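# Stow the loose fork in the tray's fork slot

## Task

Place the loose fork into the tray slot that already holds forks, either resting on top of them or next to them, lying flat rather than on its side, aligned lengthwise with the slot, and with its handle pointing the same direction as the other forks. Every item that started in the tray must still be in its own slot at the end, and no item may sit in the tray except alongside items of its own kind. Anything held in position only by the robot at the end does not count. Finish by releasing the fork and moving the grippers away.

## Robot and tools

Robot: two arms, left_arm and right_arm, facing each other across a table. Each has six joints in this column order: waist, shoulder, elbow, wrist pitch, wrist yaw, wrist roll, plus a parallel gripper. left_arm's base is on the +y side. The names do not tell you which side of a camera image an arm appears on.

Frame: one shared scene frame for both arms. Origin at the table centre, +z up, table surface at z = +0.020 m. Result positions are in metres, orientations are quaternions in w,x,y,z order, velocities in m/s and rad/s. The gripper's fingers extend along its own +x axis and close along its y axis. The reported end-effector point lies between the finger pads, about 3 to 4 cm short of the fingertips. Printed hand positions can be somewhat wrong, more so at long reach.

Tool execute_actions, argument actions: a list holding at most one item, or empty. An empty list ({"actions": []}) commands nothing and just reports the state. A motion item is {"rows": [...], "steps": n}, with 1 to 15 rows and n from 1 to 15 (default 15); each step lasts 1/30 s, one row per step, and the final row repeats if rows run out. A wait item is {"steps": n} with n up to 300; it counts from the previous result, and thinking time is included. Optional pictures: true/false toggles camera images. A refused call does nothing.

Each row is a single list of 14 numbers, every one within [-1, 1], covering both arms even if only one moves: left_arm waist, shoulder, elbow, wrist pitch, wrist yaw, wrist roll, gripper opening, then the same seven for right_arm.

The six joint numbers per arm are offsets, not poses. They are measured from the joint angles printed in the most recent result that lists them (before any such result, or for later calls in the same reply, from the arm's position when the action begins), not from the previous row. Scale: 1.0 equals 0.9615 rad for waist, shoulder and elbow, 1.713 rad for wrist pitch, 1.767 for wrist yaw, 1.728 for wrist roll. So all-zero joint numbers pull the arm back to that reference; they are not a pause. Joint ranges in radians: waist -3.054 to 3.054, shoulder 0.000 to 3.142, elbow 0.000 to 2.356, wrist pitch -1.571 to 1.571, wrist yaw -1.571 to 1.571, wrist roll -3.142 to 3.142. Requests more than 0.010 rad beyond a range end are refused; true ends may differ by up to 0.010 rad, and overshooting requests are clipped, reported as "joint sent to its limit" (possibly about an earlier, still-running action). Absence of that line does not prove room remains.

The gripper number is an absolute opening, not an offset: +1 fully open (0.088 m pad gap), empty fingers touch near -0.80, values down to -1 add nothing. Closing fully takes at least about 0.5 s. grip_measured reports the actual opening on that same scale. To hold something, keep commanding a value well under grip_measured; a bigger gap means a firmer squeeze. Readings can be off by about 1 mm per gripper. Pad force tops out near 34 N; slamming shut can press harder or even spring open.

Motion limits: each step's target stays within a lead of the measured angle (0.211 rad for waist/shoulder/elbow, 0.213 wrist pitch, 0.267 wrist yaw, 0.228 wrist roll), and targets are scaled back if they would shift the gripper over 70 mm. Big moves therefore take several calls. Friction can leave a joint short, especially when extended, and tiny moves may not happen, so check Joint positions after moving.

Between calls the arms keep heading for the last row's target until everything nearly stops or a step is HELD; after that only a new action moves them further. Fingers still in motion finish moving. The simulation keeps running while you think.

Result lines: the state line gives each arm's gripper pose and velocities. Joint positions and Joint velocities list, per arm, the six joints (rad, rad/s) then the pad gap (m, m/s). "joint command not followed" means a clearance check altered or blocked joint targets on some steps; the rest of the row still ran. HELD marks steps where your row was partly or wholly not sent. MOTOR HOT appears from 50 °C; at 95 °C an OVER-TEMPERATURE FAULT holds the arm, and if it does not cool in 30 to 60 s the arm loses power and goes limp. Holding loads heats motors, even while idle.

Torque: load limits in N m are waist 17, shoulder 21.1, elbow 21, wrist pitch 5.55, wrist yaw 5.53, wrist roll 5.19, including held weight. Hitting one stops that arm for 10 s and drops the rest of the call.

Tool zoom_image: camera (cam_high, cam_low, cam_left_wrist or cam_right_wrist, each 504x504) and region [x0, y0, x1, y1] in pixels from the top-left, at most 504 by 504; it enlarges that camera's latest image.

Tool finished_scene: scene (the current scene's number). Answering without any tool call also ends things.

Avoid: dropping or knocking anything off the table, slamming or hard pushes, arms colliding or pressing on each other (mounts count as arm), and leaving the fork held. Loose objects may occasionally get nudged by outside forces. Smooth, economical motion is preferred.

Each tool is called as name(argument=value, ...), one argument or row to a line, values as JSON.

## Session

I'll start by looking at the current state.

execute_actions(
  actions=[],
)

Scene clock: 0.00 s of 4000.00 s.
left_arm: end_effector_position=(+0.2269, +0.3918, +0.2079) grip_measured=+0.855 end_effector_quat_wxyz=(+0.755, -0.015, +0.649, +0.088) end_effector_velocity=(-0.002, +0.001, +0.000) end_effector_angular_velocity=(+0.007, -0.000, +0.020) | right_arm: end_effector_position=(+0.0951, -0.2590, +0.4242) grip_measured=+0.822 end_effector_quat_wxyz=(+0.828, +0.058, +0.008, +0.558) end_effector_velocity=(-0.000, -0.000, +0.000) end_effector_angular_velocity=(-0.005, -0.006, +0.005)
Joint positions: left_arm=[ 1.391  1.594  1.273 -1.135 -0.184 -0.725  0.081] | right_arm=[ 0.004  0.85   0.653  0.248  0.004 -0.006  0.079]
Joint velocities: left_arm=[-0.002 -0.002 -0.002 -0.007 -0.007 -0.022 -0.   ] | right_arm=[-0.002 -0.002  0.002 -0.007 -0.007 -0.007 -0.   ]
Heat: left arm: hottest wrist yaw 23 °C (+0.0 °C/min); right arm: hottest waist 23 °C (+0.0 °C/min).

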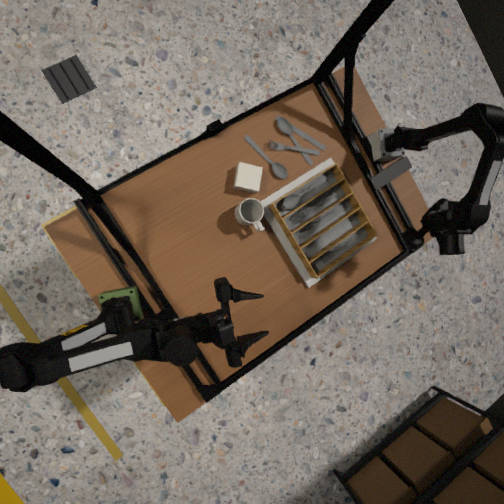

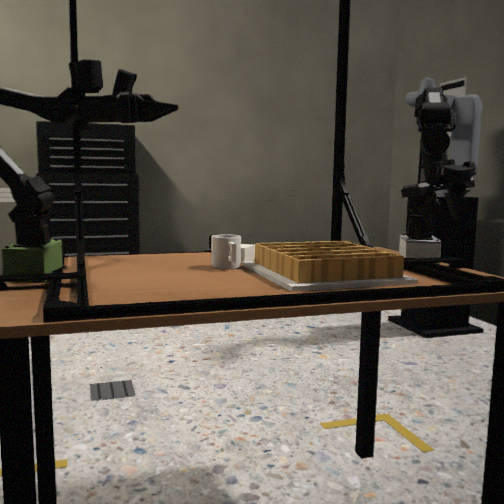

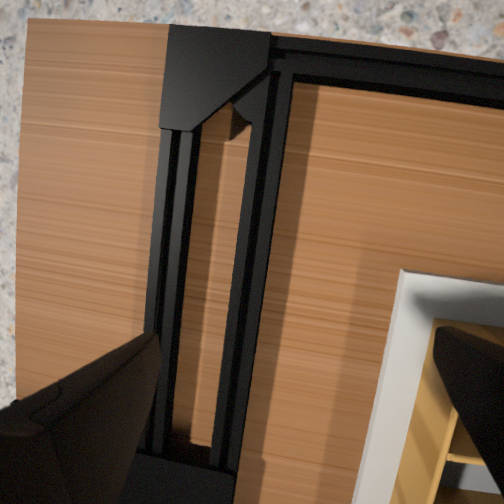

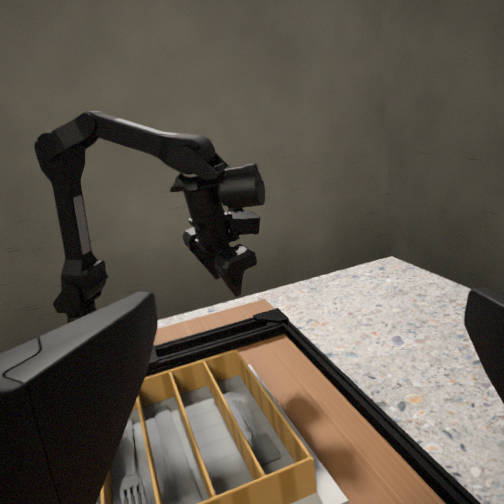

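zoom_image(
  camera="cam_high",
  region=[220, 90, 420, 290],
)

zoom_image(
  camera="cam_right_wrist",
  region=[80, 300, 360, 504],
)

Region (220, 90, 420, 290) of cam_high's 504x504 image, scaled by 2.520, with more detail than that image has.

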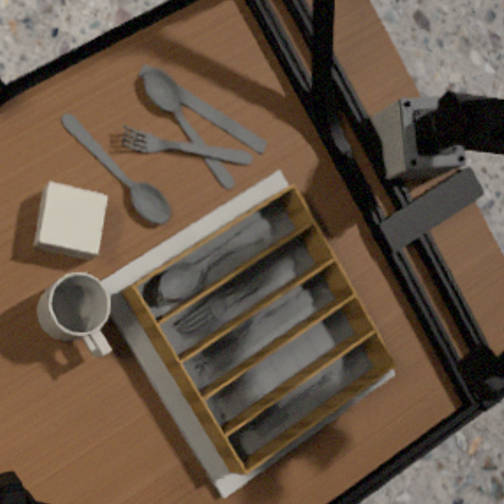

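Region (80, 300, 360, 504) of cam_right_wrist's 504x504 image, scaled by 1.800, with more detail than that image has; it fills the top 367 rows of this view, and the rest is white.

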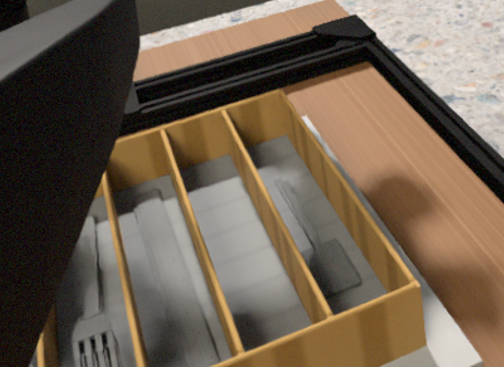

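zoom_image(
  camera="cam_high",
  region=[300, 40, 504, 270],
)

zoom_image(
  camera="cam_high",
  region=[230, 100, 350, 200],
)

Region (300, 40, 504, 270) of cam_high's 504x504 image, scaled by 2.191, with more detail than that image has; it fills the left 447 columns of this view, and the rest is white.

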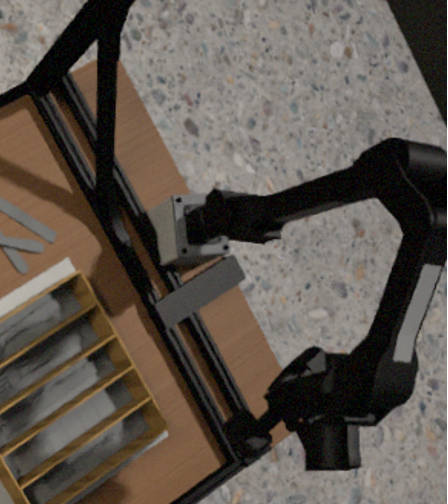

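Region (230, 100, 350, 200) of cam_high's 504x504 image, scaled by 4.200, with more detail than that image has.

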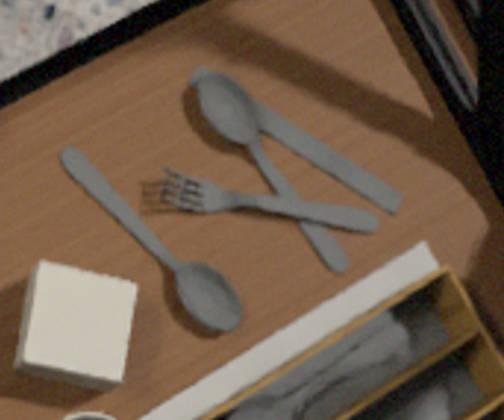

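execute_actions(
  actions=[
    {"rows": [
[-0.05,0.01,0.008,0,0.004,0.016,0.855, 0,0,0,0,0,0,0.82],
[-0.12,0.025,0.018,0,0.008,0.036,0.855, 0,0,0,0,0,0,0.82],
[-0.2,0.045,0.03,0,0.014,0.06,0.855, 0,0,0,0,0,0,0.82],
[-0.3,0.066,0.045,0,0.02,0.09,0.855, 0,0,0,0,0,0,0.82],
[-0.4,0.09,0.06,0,0.027,0.12,0.855, 0,0,0,0,0,0,0.82],
[-0.5,0.11,0.075,0,0.033,0.15,0.855, 0,0,0,0,0,0,0.82],
[-0.6,0.13,0.09,0,0.04,0.18,0.855, 0,0,0,0,0,0,0.82],
[-0.7,0.155,0.105,0,0.047,0.21,0.855, 0,0,0,0,0,0,0.82],
[-0.8,0.18,0.12,0,0.054,0.24,0.855, 0,0,0,0,0,0,0.82],
[-0.9,0.2,0.135,0,0.06,0.27,0.855, 0,0,0,0,0,0,0.82],
[-1.0,0.22,0.15,0,0.067,0.30,0.855, 0,0,0,0,0,0,0.82]
], "steps": 15},
  ],
  pictures=false,
)

Scene clock: 120.50 s of 4000.00 s.
left_arm: end_effector_position=(+0.0618, +0.2151, +0.1860) grip_measured=+0.855 end_effector_quat_wxyz=(+0.623, +0.359, +0.601, -0.349) end_effector_velocity=(-0.569, -0.208, -0.004) end_effector_angular_velocity=(-0.047, +0.166, -2.101) | right_arm: end_effector_position=(+0.0951, -0.2590, +0.4243) grip_measured=+0.820 end_effector_quat_wxyz=(+0.828, +0.058, +0.008, +0.558) end_effector_velocity=(-0.000, -0.000, +0.000) end_effector_angular_velocity=(-0.005, -0.006, +0.005)
Joint positions: left_arm=[ 0.682  1.788  1.398 -1.131 -0.079 -0.244  0.081] | right_arm=[ 0.004  0.85   0.653  0.248  0.004 -0.006  0.079]
Joint velocities: left_arm=[-1.741  0.164  0.085  0.007  0.11   0.359 -0.   ] | right_arm=[-0.002 -0.002  0.002 -0.007 -0.007 -0.007  0.   ]
Heat: left arm: hottest shoulder 29 °C (+2.0 °C/min); right arm: hottest elbow 30 °C (+1.0 °C/min).
Steps of this call (steps 1 to 90: nothing new was sent; then 117.00 s passed at rest; steps 91 to 105: all 15 steps of this action). Readings (joint positions):
91: left_arm=[1.389 1.594 1.273 -1.135 -0.184 -0.722] | right_arm=[0.004 0.850 0.653 0.248 0.004 -0.006]
92: left_arm=[1.376 1.595 1.274 -1.135 -0.184 -0.708] | right_arm=[0.004 0.850 0.653 0.248 0.004 -0.006]
94: left_arm=[1.298 1.609 1.284 -1.135 -0.179 -0.656] | right_arm=[0.004 0.850 0.653 0.248 0.004 -0.006]
98: left_arm=[1.067 1.679 1.332 -1.133 -0.135 -0.488] | right_arm=[0.004 0.850 0.653 0.248 0.004 -0.006]
105: the state above

execute_actions(
  actions=[
    {"rows": [
[-0.30,0.03,0.027,-0.002,0.01,0.035,0.855, 0,0,0,0,0,0,0.82],
[-0.35,0.04,0.034,-0.002,0.013,0.05,0.855, 0,0,0,0,0,0,0.82],
[-0.41,0.055,0.043,-0.003,0.017,0.07,0.855, 0,0,0,0,0,0,0.82],
[-0.48,0.07,0.054,-0.003,0.022,0.09,0.855, 0,0,0,0,0,0,0.82],
[-0.55,0.085,0.064,-0.004,0.027,0.11,0.855, 0,0,0,0,0,0,0.82],
[-0.62,0.10,0.075,-0.004,0.031,0.13,0.855, 0,0,0,0,0,0,0.82],
[-0.68,0.115,0.084,-0.005,0.035,0.15,0.855, 0,0,0,0,0,0,0.82],
[-0.74,0.128,0.092,-0.005,0.039,0.168,0.855, 0,0,0,0,0,0,0.82],
[-0.78,0.137,0.099,-0.006,0.042,0.18,0.855, 0,0,0,0,0,0,0.82],
[-0.81,0.143,0.103,-0.006,0.044,0.189,0.855, 0,0,0,0,0,0,0.82],
[-0.824,0.146,0.105,-0.006,0.045,0.193,0.855, 0,0,0,0,0,0,0.82]
], "steps": 15},
  ],
  pictures=false,
)

execute_actions(
  actions=[
    {"steps": 20},
  ],
)

Scene clock: 130.10 s of 4000.00 s.
left_arm: end_effector_position=(-0.2218, +0.2276, +0.1818) grip_measured=+0.855 end_effector_quat_wxyz=(+0.312, +0.612, +0.346, -0.639) end_effector_velocity=(-0.069, +0.047, +0.001) end_effector_angular_velocity=(+0.009, -0.033, -0.368) | right_arm: end_effector_position=(+0.0952, -0.2590, +0.4245) grip_measured=+0.820 end_effector_quat_wxyz=(+0.828, +0.058, +0.008, +0.558) end_effector_velocity=(-0.000, -0.000, +0.000) end_effector_angular_velocity=(-0.005, -0.006, +0.005)
Joint positions: left_arm=[-0.12   1.916  1.485 -1.14   0.002  0.077  0.081] | right_arm=[ 0.004  0.85   0.653  0.248  0.004 -0.006  0.079]
Joint velocities: left_arm=[-0.242  0.017  0.007 -0.037 -0.022  0.125  0.   ] | right_arm=[-0.002 -0.002  0.002 -0.007 -0.007 -0.007 -0.001]
Heat: left arm: hottest shoulder 29 °C (+1.0 °C/min); right arm: hottest elbow 31 °C (+2.0 °C/min).
Steps of this call (steps 1 to 30: the robot went on to your last target; steps 31 to 90: nothing new was sent; then 6.10 s passed at rest; steps 91 to 105: all 15 steps of this action). Readings (joint positions):
91: left_arm=[0.429 1.797 1.409 -1.134 -0.063 -0.205] | right_arm=[0.004 0.850 0.653 0.248 0.004 -0.006]
92: left_arm=[0.421 1.799 1.411 -1.135 -0.064 -0.194] | right_arm=[0.004 0.850 0.653 0.248 0.004 -0.006]
94: left_arm=[0.368 1.813 1.423 -1.135 -0.063 -0.153] | right_arm=[0.004 0.850 0.653 0.248 0.004 -0.006]
98: left_arm=[0.162 1.862 1.456 -1.135 -0.034 -0.041] | right_arm=[0.004 0.850 0.653 0.248 0.004 -0.006]
105: the state above

Scene clock: 130.77 s of 4000.00 s.
left_arm: end_effector_position=(-0.2189, +0.2249, +0.1822) grip_measured=+0.855 end_effector_quat_wxyz=(+0.313, +0.611, +0.346, -0.640) end_effector_velocity=(-0.001, -0.002, +0.001) end_effector_angular_velocity=(-0.013, -0.001, +0.020) | right_arm: end_effector_position=(+0.0952, -0.2590, +0.4245) grip_measured=+0.820 end_effector_quat_wxyz=(+0.828, +0.058, +0.008, +0.558) end_effector_velocity=(-0.002, +0.001, -0.005) end_effector_angular_velocity=(-0.022, +0.001, +0.012)
Joint positions: left_arm=[-0.11   1.917  1.489 -1.14   0.002  0.087  0.081] | right_arm=[ 0.004  0.85   0.653  0.248  0.004 -0.006  0.079]
Joint velocities: left_arm=[-0.002 -0.002  0.002  0.007 -0.007 -0.022 -0.   ] | right_arm=[ 0.002 -0.002 -0.002 -0.022 -0.007 -0.007 -0.   ]
Heat: left arm: hottest shoulder 29 °C (+1.0 °C/min); right arm: hottest elbow 31 °C (+2.0 °C/min).
Steps of this call (steps 1 to 20: the robot went on to your last target). Readings (joint positions):
1: left_arm=[-0.124 1.916 1.485 -1.140 0.002 0.081] | right_arm=[0.004 0.850 0.653 0.248 0.004 -0.006]
2: left_arm=[-0.123 1.916 1.486 -1.140 0.001 0.083] | right_arm=[0.004 0.850 0.653 0.248 0.004 -0.006]
4: left_arm=[-0.116 1.916 1.488 -1.140 0.001 0.085] | right_arm=[0.004 0.850 0.653 0.248 0.004 -0.006]
8: left_arm=[-0.110 1.917 1.489 -1.140 0.002 0.087] | right_arm=[0.004 0.850 0.653 0.248 0.004 -0.006]
20: the state above

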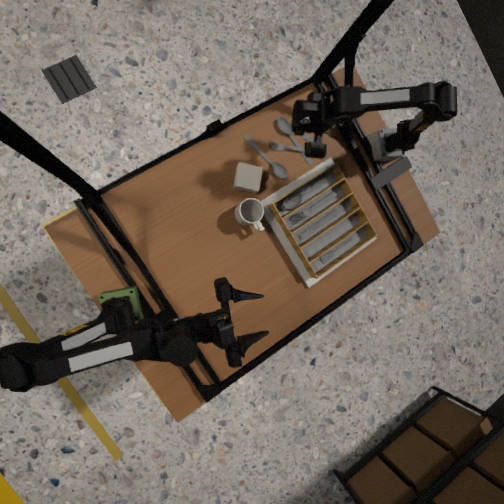

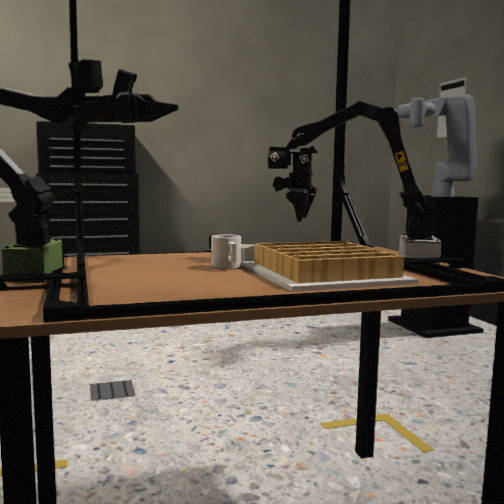

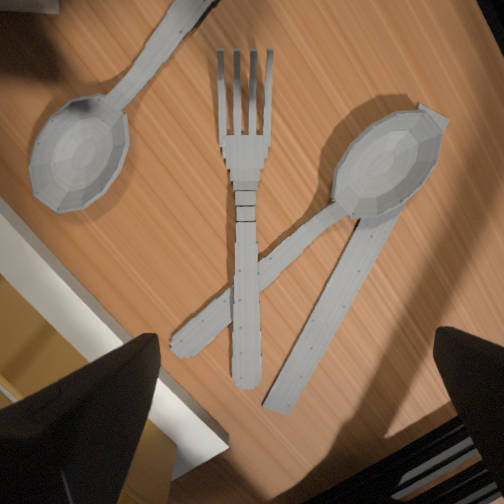

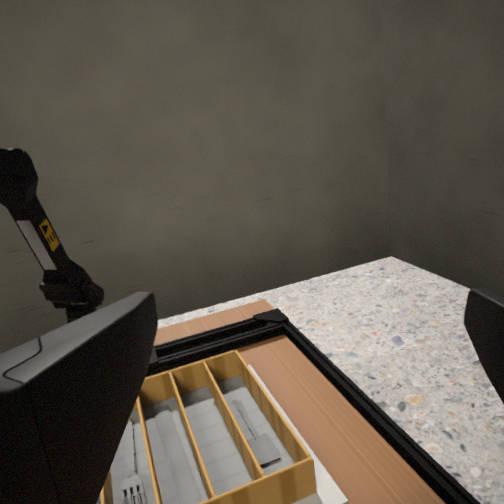

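execute_actions(
  actions=[
    {"rows": [
[0,0.004,-0.006,0.005,-0.001,0,0.8, 0,0,0,0,0,0,0.82],
[0,0.013,-0.02,0.017,-0.004,0,0.72, 0,0,0,0,0,0,0.82],
[0,0.028,-0.045,0.036,-0.008,0,0.62, 0,0,0,0,0,0,0.82],
[0,0.045,-0.071,0.058,-0.012,0,0.52, 0,0,0,0,0,0,0.82],
[0,0.064,-0.10,0.083,-0.018,0,0.42, 0,0,0,0,0,0,0.82],
[0,0.083,-0.132,0.107,-0.023,0,0.32, 0,0,0,0,0,0,0.82],
[0,0.10,-0.158,0.129,-0.027,0,0.22, 0,0,0,0,0,0,0.82],
[0,0.115,-0.183,0.149,-0.032,0,0.12, 0,0,0,0,0,0,0.82],
[0,0.124,-0.197,0.16,-0.034,0,0.05, 0,0,0,0,0,0,0.82],
[0,0.128,-0.203,0.165,-0.035,0,0.02, 0,0,0,0,0,0,0.82]
], "steps": 15},
  ],
  pictures=false,
)

execute_actions(
  actions=[
    {"steps": 15},
  ],
)

Scene clock: 190.53 s of 4000.00 s.
left_arm: end_effector_position=(-0.2133, +0.2282, +0.0952) grip_measured=+0.042 end_effector_quat_wxyz=(+0.321, +0.635, +0.336, -0.617) end_effector_velocity=(-0.008, -0.022, -0.003) end_effector_angular_velocity=(-0.118, +0.025, -0.004) | right_arm: end_effector_position=(+0.0952, -0.2590, +0.4245) grip_measured=+0.820 end_effector_quat_wxyz=(+0.828, +0.058, +0.008, +0.558) end_effector_velocity=(-0.001, -0.000, -0.002) end_effector_angular_velocity=(-0.009, -0.005, +0.005)
Joint positions: left_arm=[-0.11   2.04   1.298 -0.869 -0.055  0.088  0.041] | right_arm=[ 0.004  0.85   0.653  0.248  0.004 -0.006  0.079]
Joint velocities: left_arm=[-0.002 -0.002 -0.012  0.125 -0.037  0.007 -0.012] | right_arm=[-0.002 -0.002 -0.002 -0.007 -0.007 -0.007 -0.   ]
Heat: left arm: hottest shoulder 31 °C (+2.0 °C/min); right arm: hottest elbow 32 °C (+1.0 °C/min).
Steps of this call (steps 1 to 15: the robot went on to your last target; steps 16 to 90: nothing new was sent; then 56.27 s passed at rest; steps 91 to 105: all 15 steps of this action). Readings (joint positions):
91: left_arm=[-0.110 1.917 1.489 -1.140 0.002 0.087] | right_arm=[0.004 0.850 0.653 0.248 0.004 -0.006]
92: left_arm=[-0.110 1.917 1.489 -1.136 0.002 0.087] | right_arm=[0.004 0.850 0.653 0.248 0.004 -0.006]
94: left_arm=[-0.110 1.920 1.475 -1.097 -0.004 0.087] | right_arm=[0.004 0.850 0.653 0.248 0.004 -0.006]
98: left_arm=[-0.110 1.963 1.396 -0.968 -0.032 0.087] | right_arm=[0.004 0.850 0.653 0.248 0.004 -0.006]
105: the state above

Scene clock: 191.03 s of 4000.00 s.
left_arm: end_effector_position=(-0.2142, +0.2260, +0.0952) grip_measured=+0.020 end_effector_quat_wxyz=(+0.323, +0.632, +0.334, -0.620) end_effector_velocity=(+0.001, +0.002, -0.001) end_effector_angular_velocity=(+0.007, -0.013, +0.019) | right_arm: end_effector_position=(+0.0952, -0.2590, +0.4245) grip_measured=+0.820 end_effector_quat_wxyz=(+0.828, +0.058, +0.008, +0.558) end_effector_velocity=(-0.001, +0.000, -0.005) end_effector_angular_velocity=(-0.028, -0.013, +0.006)
Joint positions: left_arm=[-0.11   2.04   1.298 -0.858 -0.057  0.088  0.04 ] | right_arm=[ 0.004  0.85   0.653  0.248  0.004 -0.006  0.079]
Joint velocities: left_arm=[-0.002  0.002 -0.002 -0.007 -0.007 -0.022 -0.   ] | right_arm=[-0.002 -0.002 -0.002 -0.022 -0.007 -0.022 -0.   ]
Heat: left arm: hottest shoulder 31 °C (+2.0 °C/min); right arm: hottest elbow 32 °C (+1.0 °C/min).
Steps of this call (steps 1 to 15: the robot went on to your last target). Readings (joint positions):
1: left_arm=[-0.110 2.040 1.298 -0.864 -0.055 0.088] | right_arm=[0.004 0.850 0.653 0.248 0.004 -0.006]
2: left_arm=[-0.110 2.040 1.298 -0.860 -0.056 0.088] | right_arm=[0.004 0.850 0.653 0.248 0.004 -0.006]
4: left_arm=[-0.110 2.040 1.298 -0.859 -0.056 0.088] | right_arm=[0.004 0.850 0.653 0.248 0.004 -0.006]
8: left_arm=[-0.110 2.040 1.298 -0.858 -0.057 0.088] | right_arm=[0.004 0.850 0.653 0.248 0.004 -0.006]
15: the state above

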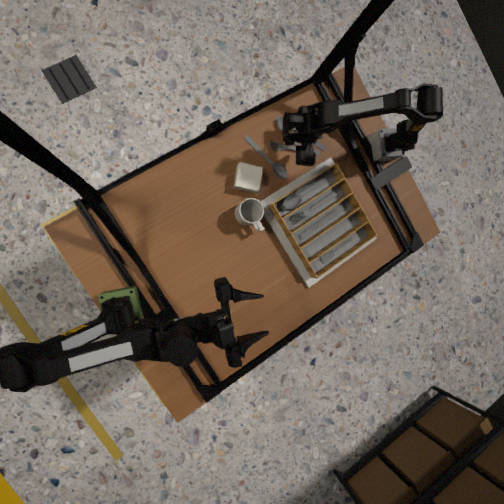

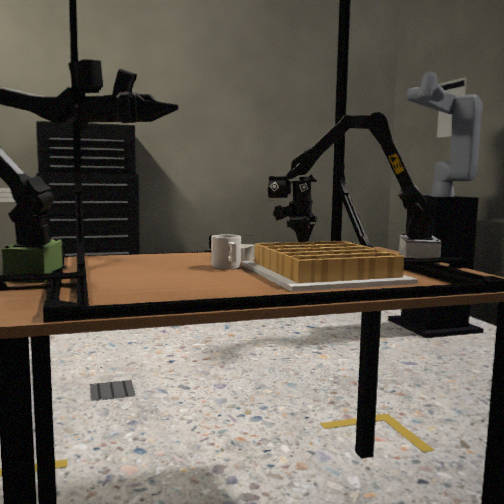

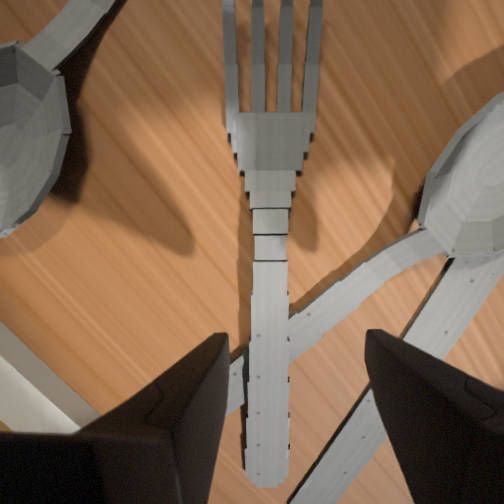

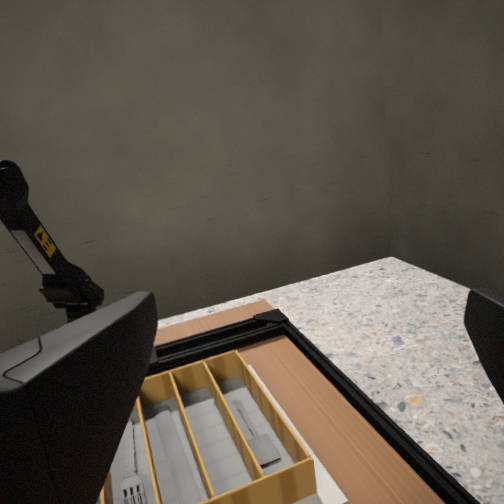

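execute_actions(
  actions=[
    {"rows": [
[0.001,0.004,0.005,0.001,0,0,0.0, 0,0,0,0,0,0,0.82],
[0.002,0.013,0.014,0.002,0,0,-0.02, 0,0,0,0,0,0,0.82],
[0.003,0.028,0.029,0.003,0,0,-0.04, 0,0,0,0,0,0,0.82],
[0.005,0.045,0.045,0.005,0,0,-0.06, 0,0,0,0,0,0,0.82],
[0.007,0.064,0.063,0.008,0,0,-0.08, 0,0,0,0,0,0,0.82],
[0.009,0.083,0.08,0.01,0,0,-0.10, 0,0,0,0,0,0,0.82],
[0.011,0.10,0.095,0.012,0,0,-0.12, 0,0,0,0,0,0,0.82],
[0.012,0.115,0.108,0.014,0,0,-0.135, 0,0,0,0,0,0,0.82],
[0.013,0.124,0.116,0.015,0,0,-0.146, 0,0,0,0,0,0,0.82],
[0.0135,0.128,0.119,0.0156,0,0,-0.146, 0,0,0,0,0,0,0.82]
], "steps": 15},
  ],
  pictures=false,
)

execute_actions(
  actions=[
    {"steps": 12},
  ],
)

Scene clock: 264.00 s of 4000.00 s.
left_arm: end_effector_position=(-0.2249, +0.2008, +0.0786) grip_measured=-0.142 end_effector_quat_wxyz=(+0.330, +0.626, +0.335, -0.622) end_effector_velocity=(-0.003, -0.005, -0.000) end_effector_angular_velocity=(-0.006, -0.005, +0.005) | right_arm: end_effector_position=(+0.0952, -0.2590, +0.4245) grip_measured=+0.820 end_effector_quat_wxyz=(+0.828, +0.058, +0.008, +0.558) end_effector_velocity=(-0.003, +0.001, -0.005) end_effector_angular_velocity=(-0.021, -0.001, +0.021)
Joint positions: left_arm=[-0.099  2.149  1.398 -0.834 -0.057  0.088  0.032] | right_arm=[ 0.004  0.85   0.653  0.248  0.004 -0.006  0.079]
Joint velocities: left_arm=[-0.002  0.017  0.027 -0.007 -0.007 -0.007 -0.002] | right_arm=[-0.002 -0.002 -0.002 -0.022 -0.022 -0.007 -0.   ]
Heat: left arm: hottest shoulder 35 °C (+3.0 °C/min); right arm: hottest elbow 33 °C (+1.0 °C/min).
Steps of this call (steps 1 to 15: the robot went on to your last target; steps 16 to 90: nothing new was sent; then 69.47 s passed at rest; steps 91 to 105: all 15 steps of this action). Readings (joint positions):
91: left_arm=[-0.110 2.040 1.298 -0.858 -0.057 0.088] | right_arm=[0.004 0.850 0.653 0.248 0.004 -0.006]
92: left_arm=[-0.110 2.040 1.298 -0.858 -0.057 0.088] | right_arm=[0.004 0.850 0.653 0.248 0.004 -0.006]
94: left_arm=[-0.110 2.046 1.306 -0.858 -0.057 0.088] | right_arm=[0.004 0.850 0.653 0.248 0.004 -0.006]
98: left_arm=[-0.106 2.097 1.361 -0.843 -0.057 0.088] | right_arm=[0.004 0.850 0.653 0.248 0.004 -0.006]
105: the state above

Scene clock: 264.40 s of 4000.00 s.
left_arm: end_effector_position=(-0.2257, +0.1992, +0.0795) grip_measured=-0.146 end_effector_quat_wxyz=(+0.331, +0.624, +0.334, -0.624) end_effector_velocity=(-0.000, -0.001, +0.000) end_effector_angular_velocity=(-0.010, -0.003, -0.009) | right_arm: end_effector_position=(+0.0952, -0.2590, +0.4245) grip_measured=+0.820 end_effector_quat_wxyz=(+0.828, +0.058, +0.008, +0.558) end_effector_velocity=(-0.001, -0.000, -0.002) end_effector_angular_velocity=(-0.009, -0.005, +0.005)
Joint positions: left_arm=[-0.099  2.149  1.403 -0.833 -0.057  0.088  0.032] | right_arm=[ 0.004  0.85   0.653  0.248  0.004 -0.006  0.079]
Joint velocities: left_arm=[-0.002 -0.002 -0.002  0.007 -0.007  0.007 -0.   ] | right_arm=[-0.002 -0.002 -0.002 -0.007 -0.007 -0.007 -0.   ]
Heat: left arm: hottest shoulder 35 °C (+3.0 °C/min); right arm: hottest elbow 33 °C (+1.0 °C/min).
Steps of this call (steps 1 to 12: the robot went on to your last target). Readings (joint positions):
1: left_arm=[-0.099 2.149 1.399 -0.834 -0.057 0.088] | right_arm=[0.004 0.850 0.653 0.248 0.004 -0.006]
2: left_arm=[-0.099 2.149 1.400 -0.834 -0.057 0.088] | right_arm=[0.004 0.850 0.653 0.248 0.004 -0.006]
4: left_arm=[-0.099 2.149 1.402 -0.833 -0.057 0.088] | right_arm=[0.004 0.850 0.653 0.248 0.004 -0.006]
8: left_arm=[-0.099 2.149 1.403 -0.833 -0.057 0.088] | right_arm=[0.004 0.850 0.653 0.248 0.004 -0.006]
12: the state above

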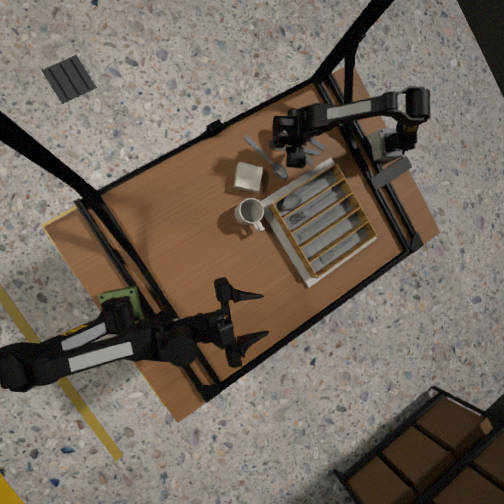

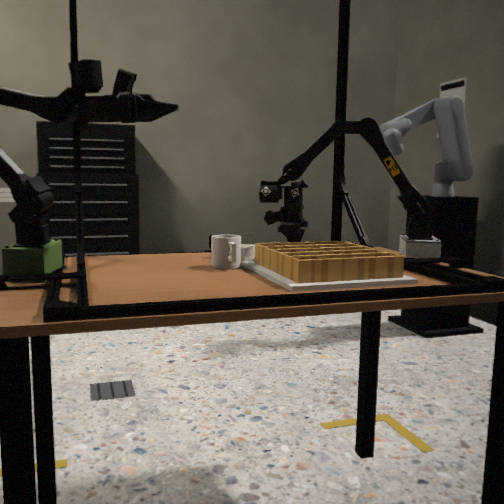

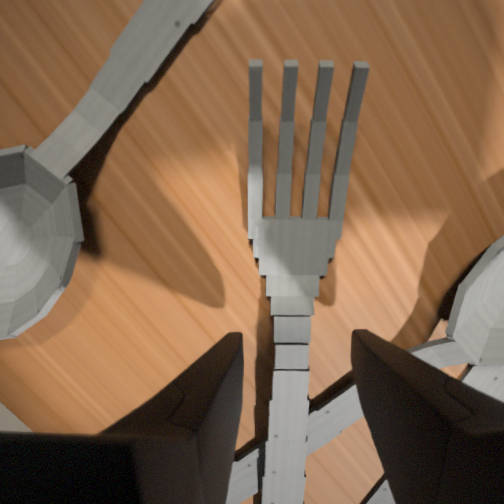

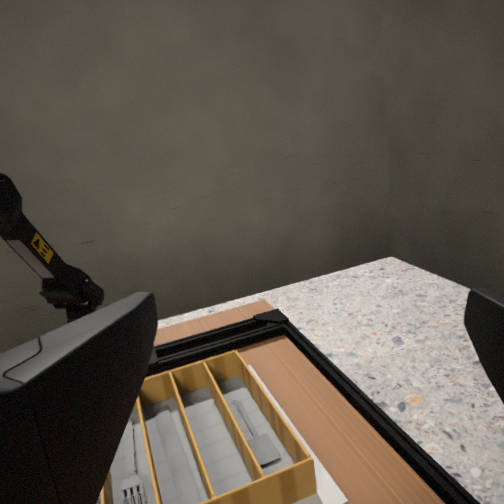

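execute_actions(
  actions=[
    {"rows": [
[0,0,-0.004,0.002,0,0,-0.146, 0,0,0,0,0,0,0.82],
[0,0,-0.012,0.007,0,0,-0.146, 0,0,0,0,0,0,0.82],
[0,0,-0.023,0.013,0,0,-0.146, 0,0,0,0,0,0,0.82],
[0,0,-0.036,0.02,0,0,-0.146, 0,0,0,0,0,0,0.82],
[0,0,-0.049,0.027,0,0,-0.146, 0,0,0,0,0,0,0.82],
[0,0,-0.061,0.034,0,0,-0.146, 0,0,0,0,0,0,0.82],
[0,0,-0.071,0.039,0,0,-0.146, 0,0,0,0,0,0,0.82],
[0,0,-0.078,0.043,0,0,-0.146, 0,0,0,0,0,0,0.82],
[0,0,-0.081,0.0444,0,0,-0.146, 0,0,0,0,0,0,0.82]
], "steps": 15},
  ],
  pictures=false,
)

execute_actions(
  actions=[
    {"steps": 10},
  ],
)

Scene clock: 292.23 s of 4000.00 s.
left_arm: end_effector_position=(-0.2232, +0.2055, +0.0651) grip_measured=-0.146 end_effector_quat_wxyz=(+0.333, +0.622, +0.333, -0.626) end_effector_velocity=(+0.000, +0.004, -0.001) end_effector_angular_velocity=(+0.014, +0.001, +0.004) | right_arm: end_effector_position=(+0.0952, -0.2590, +0.4247) grip_measured=+0.820 end_effector_quat_wxyz=(+0.828, +0.058, +0.008, +0.558) end_effector_velocity=(-0.003, +0.001, -0.002) end_effector_angular_velocity=(-0.008, -0.006, +0.020)
Joint positions: left_arm=[-0.099  2.15   1.338 -0.76  -0.057  0.088  0.032] | right_arm=[ 0.004  0.85   0.654  0.248  0.004 -0.006  0.079]
Joint velocities: left_arm=[-0.002 -0.002 -0.007 -0.007  0.007 -0.007  0.   ] | right_arm=[-0.002 -0.002 -0.002 -0.007 -0.022 -0.007 -0.   ]
Heat: left arm: hottest shoulder 35 °C (+1.0 °C/min); right arm: hottest elbow 33 °C (+1.0 °C/min).
Steps of this call (steps 1 to 15: the robot went on to your last target; steps 16 to 90: nothing new was sent; then 24.33 s passed at rest; steps 91 to 105: all 15 steps of this action). Readings (joint positions):
91: left_arm=[-0.099 2.150 1.403 -0.833 -0.057 0.088] | right_arm=[0.004 0.850 0.654 0.248 0.004 -0.006]
92: left_arm=[-0.099 2.150 1.403 -0.831 -0.057 0.088] | right_arm=[0.004 0.850 0.654 0.248 0.004 -0.006]
94: left_arm=[-0.099 2.150 1.398 -0.817 -0.057 0.088] | right_arm=[0.004 0.850 0.654 0.248 0.004 -0.006]
98: left_arm=[-0.099 2.150 1.364 -0.781 -0.057 0.088] | right_arm=[0.004 0.850 0.654 0.248 0.004 -0.006]
105: the state above

Scene clock: 292.57 s of 4000.00 s.
left_arm: end_effector_position=(-0.2232, +0.2056, +0.0650) grip_measured=-0.146 end_effector_quat_wxyz=(+0.333, +0.622, +0.333, -0.626) end_effector_velocity=(+0.005, -0.001, +0.002) end_effector_angular_velocity=(-0.008, -0.021, -0.005) | right_arm: end_effector_position=(+0.0952, -0.2590, +0.4247) grip_measured=+0.820 end_effector_quat_wxyz=(+0.828, +0.058, +0.008, +0.558) end_effector_velocity=(-0.000, +0.001, -0.003) end_effector_angular_velocity=(-0.014, -0.003, +0.006)
Joint positions: left_arm=[-0.099  2.15   1.337 -0.759 -0.057  0.088  0.032] | right_arm=[ 0.004  0.85   0.654  0.248  0.004 -0.006  0.079]
Joint velocities: left_arm=[ 0.002 -0.007 -0.002 -0.007 -0.022  0.007 -0.   ] | right_arm=[-0.002  0.002 -0.002 -0.007 -0.007 -0.007 -0.   ]
Heat: left arm: hottest shoulder 35 °C (+1.0 °C/min); right arm: hottest elbow 33 °C (+1.0 °C/min).
Steps of this call (steps 1 to 10: the robot went on to your last target). Readings (joint positions):
1: left_arm=[-0.099 2.150 1.338 -0.760 -0.057 0.088] | right_arm=[0.004 0.850 0.654 0.248 0.004 -0.006]
2: left_arm=[-0.099 2.150 1.338 -0.759 -0.057 0.088] | right_arm=[0.004 0.850 0.654 0.248 0.004 -0.006]
4: left_arm=[-0.099 2.150 1.337 -0.759 -0.057 0.088] | right_arm=[0.004 0.850 0.654 0.248 0.004 -0.006]
8: left_arm=[-0.099 2.150 1.337 -0.759 -0.057 0.088] | right_arm=[0.004 0.850 0.654 0.248 0.004 -0.006]
10: the state above

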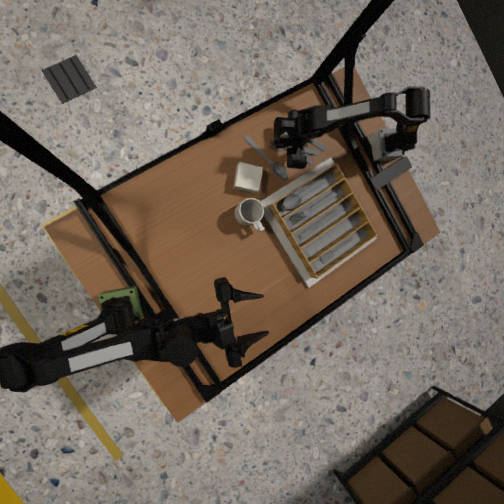

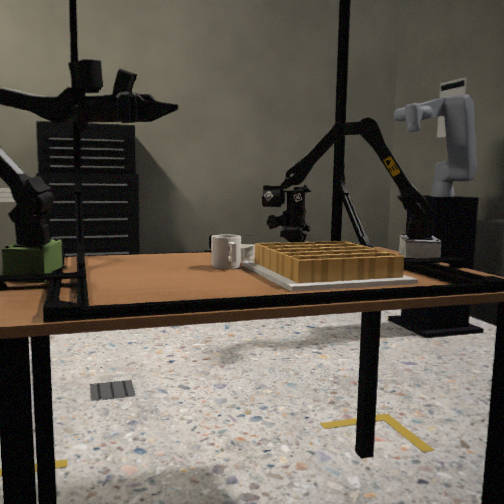

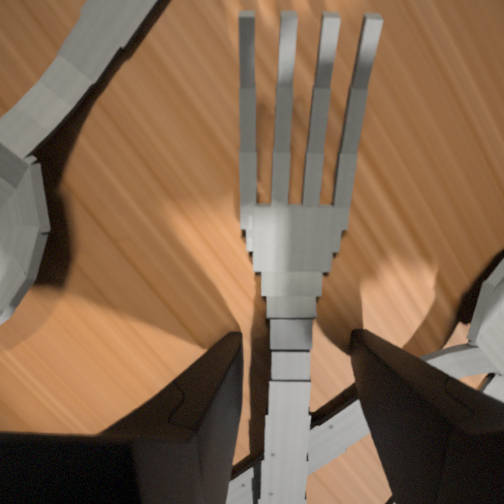

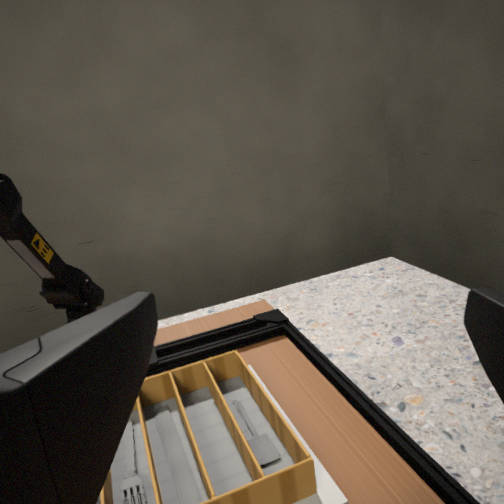

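execute_actions(
  actions=[
    {"rows": [
[0,0,-0.008,0.002,0,0,-0.146, 0,0,0,0,0,0,0.82],
[0,0,-0.016,0.004,0,0,-0.146, 0,0,0,0,0,0,0.82],
[0,0,-0.024,0.007,0,0,-0.146, 0,0,0,0,0,0,0.82],
[0,0,-0.031,0.01,0,0,-0.146, 0,0,0,0,0,0,0.82],
[0,0,-0.037,0.012,0,0,-0.146, 0,0,0,0,0,0,0.82],
[0,0,-0.042,0.014,0,0,-0.146, 0,0,0,0,0,0,0.82]
], "steps": 15},
  ],
)

Scene clock: 301.33 s of 4000.00 s.
left_arm: end_effector_position=(-0.2226, +0.2069, +0.0633) grip_measured=-0.146 end_effector_quat_wxyz=(+0.334, +0.619, +0.331, -0.628) end_effector_velocity=(-0.001, +0.003, -0.001) end_effector_angular_velocity=(+0.014, +0.001, -0.011) | right_arm: end_effector_position=(+0.0952, -0.2591, +0.4248) grip_measured=+0.820 end_effector_quat_wxyz=(+0.828, +0.058, +0.008, +0.558) end_effector_velocity=(-0.001, -0.000, -0.002) end_effector_angular_velocity=(-0.015, -0.018, +0.005)
Joint positions: left_arm=[-0.099  2.144  1.318 -0.739 -0.057  0.088  0.032] | right_arm=[ 0.004  0.85   0.654  0.248  0.004 -0.006  0.079]
Joint velocities: left_arm=[-0.002  0.002 -0.002 -0.007  0.007  0.007 -0.   ] | right_arm=[-0.002 -0.002 -0.002 -0.007 -0.007 -0.022  0.   ]
Heat: left arm: hottest shoulder 36 °C (+2.0 °C/min); right arm: hottest elbow 33 °C (+1.0 °C/min).
Steps of this call (steps 1 to 15: the robot went on to your last target; steps 16 to 90: nothing new was sent; then 5.27 s passed at rest; steps 91 to 105: all 15 steps of this action). Readings (joint positions):
91: left_arm=[-0.099 2.150 1.337 -0.759 -0.057 0.088] | right_arm=[0.004 0.850 0.654 0.248 0.004 -0.006]
92: left_arm=[-0.099 2.150 1.337 -0.759 -0.057 0.088] | right_arm=[0.004 0.850 0.654 0.248 0.004 -0.006]
94: left_arm=[-0.099 2.150 1.332 -0.754 -0.057 0.088] | right_arm=[0.004 0.850 0.654 0.248 0.004 -0.006]
98: left_arm=[-0.099 2.145 1.321 -0.742 -0.057 0.088] | right_arm=[0.004 0.850 0.654 0.248 0.004 -0.006]
105: the state above

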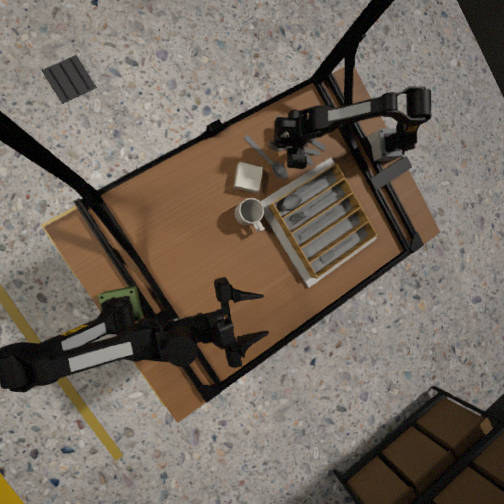

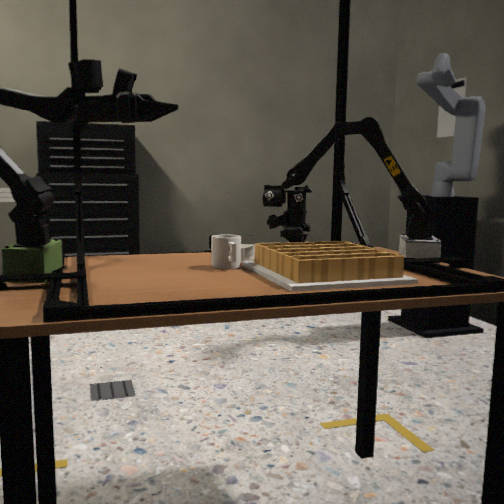

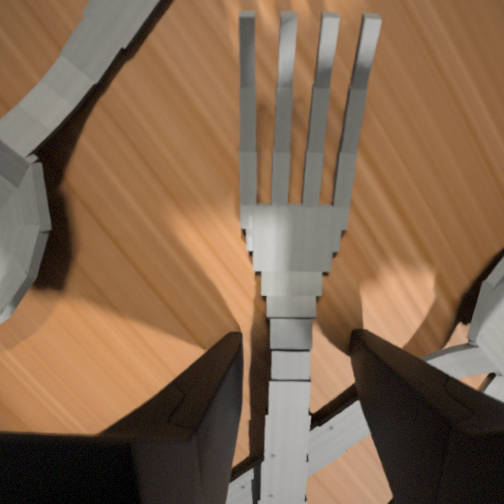

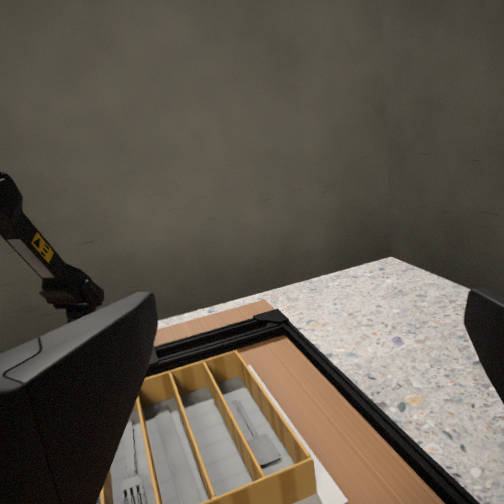

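zoom_image(
  camera="cam_left_wrist",
  region=[180, 260, 460, 504],
)

Region (180, 260, 460, 504) of cam_left_wrist's 504x504 image, scaled by 1.800, with more detail than that image has; it fills the top 439 rows of this view, and the rest is white.

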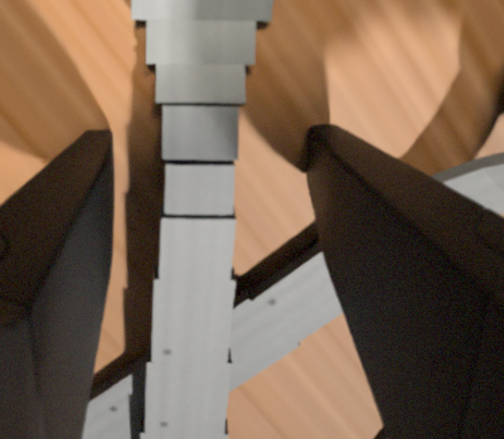

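execute_actions(
  actions=[
    {"rows": [
[0,0,0.006,0,0,0,-0.18, 0,0,0,0,0,0,0.82],
[0,0,0.006,0,0,0,-0.22, 0,0,0,0,0,0,0.82],
[0,0,0.006,0,0,0,-0.26, 0,0,0,0,0,0,0.82],
[0,0,0.006,0,0,0,-0.30, 0,0,0,0,0,0,0.82],
[0,0,0.006,0,0,0,-0.34, 0,0,0,0,0,0,0.82],
[0,0,0.006,0,0,0,-0.38, 0,0,0,0,0,0,0.82],
[0,0,0.006,0,0,0,-0.42, 0,0,0,0,0,0,0.82],
[0,0,0.006,0,0,0,-0.46, 0,0,0,0,0,0,0.82],
[0,0,0.006,0,0,0,-0.50, 0,0,0,0,0,0,0.82],
[0,0,0.006,0,0,0,-0.54, 0,0,0,0,0,0,0.82],
[0,0,0.006,0,0,0,-0.58, 0,0,0,0,0,0,0.82],
[0,0,0.006,0,0,0,-0.62, 0,0,0,0,0,0,0.82],
[0,0,0.006,0,0,0,-0.66, 0,0,0,0,0,0,0.82],
[0,0,0.006,0,0,0,-0.70, 0,0,0,0,0,0,0.82],
[0,0,0.006,0,0,0,-0.72, 0,0,0,0,0,0,0.82]
], "steps": 15},
  ],
  pictures=false,
)

execute_actions(
  actions=[
    {"steps": 10},
  ],
)

Scene clock: 319.63 s of 4000.00 s.
left_arm: end_effector_position=(-0.2226, +0.2059, +0.0643) grip_measured=-0.550 end_effector_quat_wxyz=(+0.336, +0.619, +0.330, -0.629) end_effector_velocity=(+0.003, +0.001, +0.000) end_effector_angular_velocity=(+0.003, -0.010, -0.005) | right_arm: end_effector_position=(+0.0952, -0.2591, +0.4248) grip_measured=+0.820 end_effector_quat_wxyz=(+0.828, +0.058, +0.008, +0.558) end_effector_velocity=(-0.001, +0.000, -0.005) end_effector_angular_velocity=(-0.023, +0.001, +0.007)
Joint positions: left_arm=[-0.099  2.142  1.321 -0.739 -0.06   0.088  0.012] | right_arm=[ 0.004  0.85   0.654  0.248  0.004 -0.006  0.079]
Joint velocities: left_arm=[ 0.002 -0.002 -0.002 -0.007 -0.007  0.007 -0.001] | right_arm=[-0.002 -0.002 -0.002 -0.022 -0.007 -0.007 -0.   ]
Heat: left arm: hottest shoulder 36 °C (+1.0 °C/min); right arm: hottest elbow 33 °C (+1.0 °C/min).
Steps of this call (steps 1 to 15: the robot went on to your last target; steps 16 to 90: nothing new was sent; then 14.80 s passed at rest; steps 91 to 105: all 15 steps of this action). Readings (joint positions):
91: left_arm=[-0.099 2.143 1.318 -0.738 -0.058 0.087] | right_arm=[0.004 0.850 0.654 0.248 0.004 -0.006]
92: left_arm=[-0.099 2.143 1.318 -0.738 -0.060 0.087] | right_arm=[0.004 0.850 0.654 0.248 0.004 -0.006]
94: left_arm=[-0.099 2.143 1.319 -0.739 -0.059 0.087] | right_arm=[0.004 0.850 0.654 0.248 0.004 -0.006]
98: left_arm=[-0.099 2.143 1.320 -0.739 -0.060 0.087] | right_arm=[0.004 0.850 0.654 0.248 0.004 -0.006]
105: the state above

Scene clock: 319.97 s of 4000.00 s.
left_arm: end_effector_position=(-0.2226, +0.2059, +0.0643) grip_measured=-0.551 end_effector_quat_wxyz=(+0.336, +0.619, +0.330, -0.629) end_effector_velocity=(-0.000, -0.001, +0.000) end_effector_angular_velocity=(-0.010, -0.003, +0.005) | right_arm: end_effector_position=(+0.0952, -0.2591, +0.4248) grip_measured=+0.820 end_effector_quat_wxyz=(+0.828, +0.058, +0.008, +0.558) end_effector_velocity=(-0.000, -0.001, +0.003) end_effector_angular_velocity=(+0.009, -0.012, +0.003)
Joint positions: left_arm=[-0.099  2.142  1.321 -0.739 -0.06   0.088  0.012] | right_arm=[ 0.004  0.85   0.654  0.248  0.004 -0.006  0.079]
Joint velocities: left_arm=[-0.002 -0.002 -0.002  0.007 -0.007 -0.007 -0.001] | right_arm=[-0.002 -0.002  0.002  0.007 -0.007 -0.007  0.   ]
Heat: left arm: hottest shoulder 36 °C (+1.0 °C/min); right arm: hottest elbow 33 °C (+1.0 °C/min).
Steps of this call (steps 1 to 10: the robot went on to your last target). Readings (joint positions):
1: left_arm=[-0.099 2.142 1.321 -0.739 -0.060 0.088] | right_arm=[0.004 0.850 0.654 0.248 0.004 -0.006]
2: left_arm=[-0.099 2.142 1.321 -0.739 -0.060 0.088] | right_arm=[0.004 0.850 0.654 0.248 0.004 -0.006]
4: left_arm=[-0.099 2.142 1.321 -0.739 -0.060 0.088] | right_arm=[0.004 0.850 0.654 0.248 0.004 -0.006]
8: left_arm=[-0.099 2.142 1.321 -0.739 -0.060 0.088] | right_arm=[0.004 0.850 0.654 0.248 0.004 -0.006]
10: the state above

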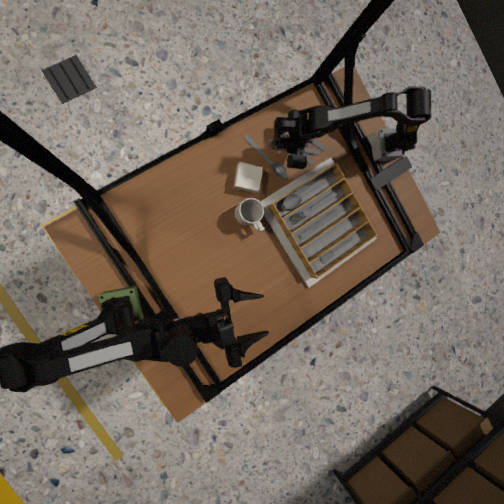

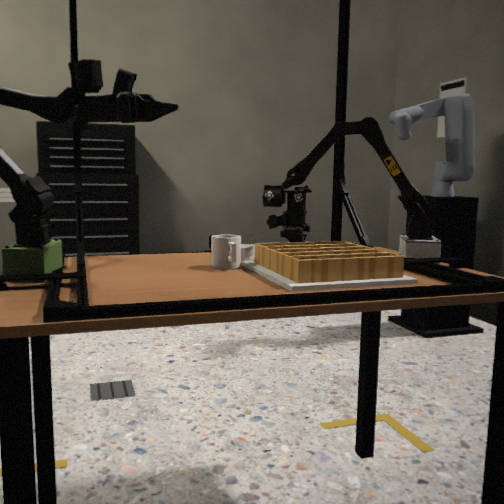

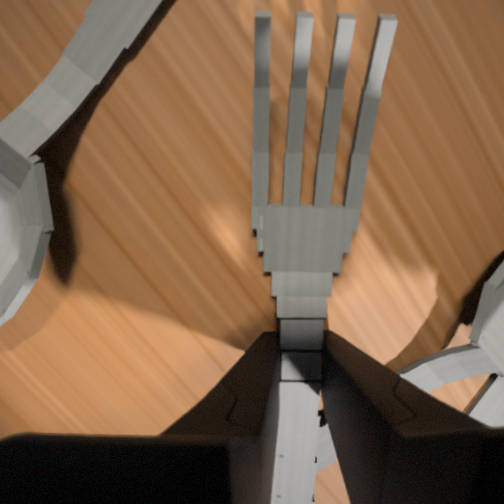

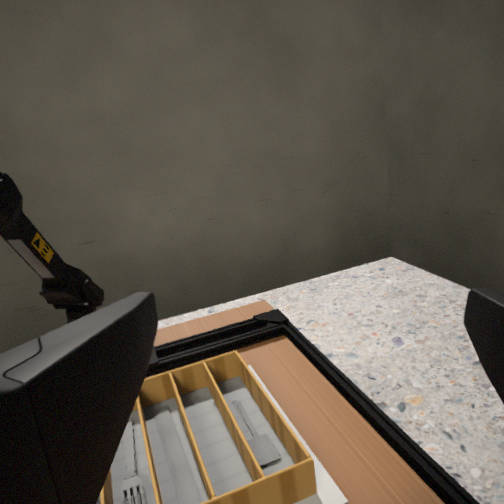

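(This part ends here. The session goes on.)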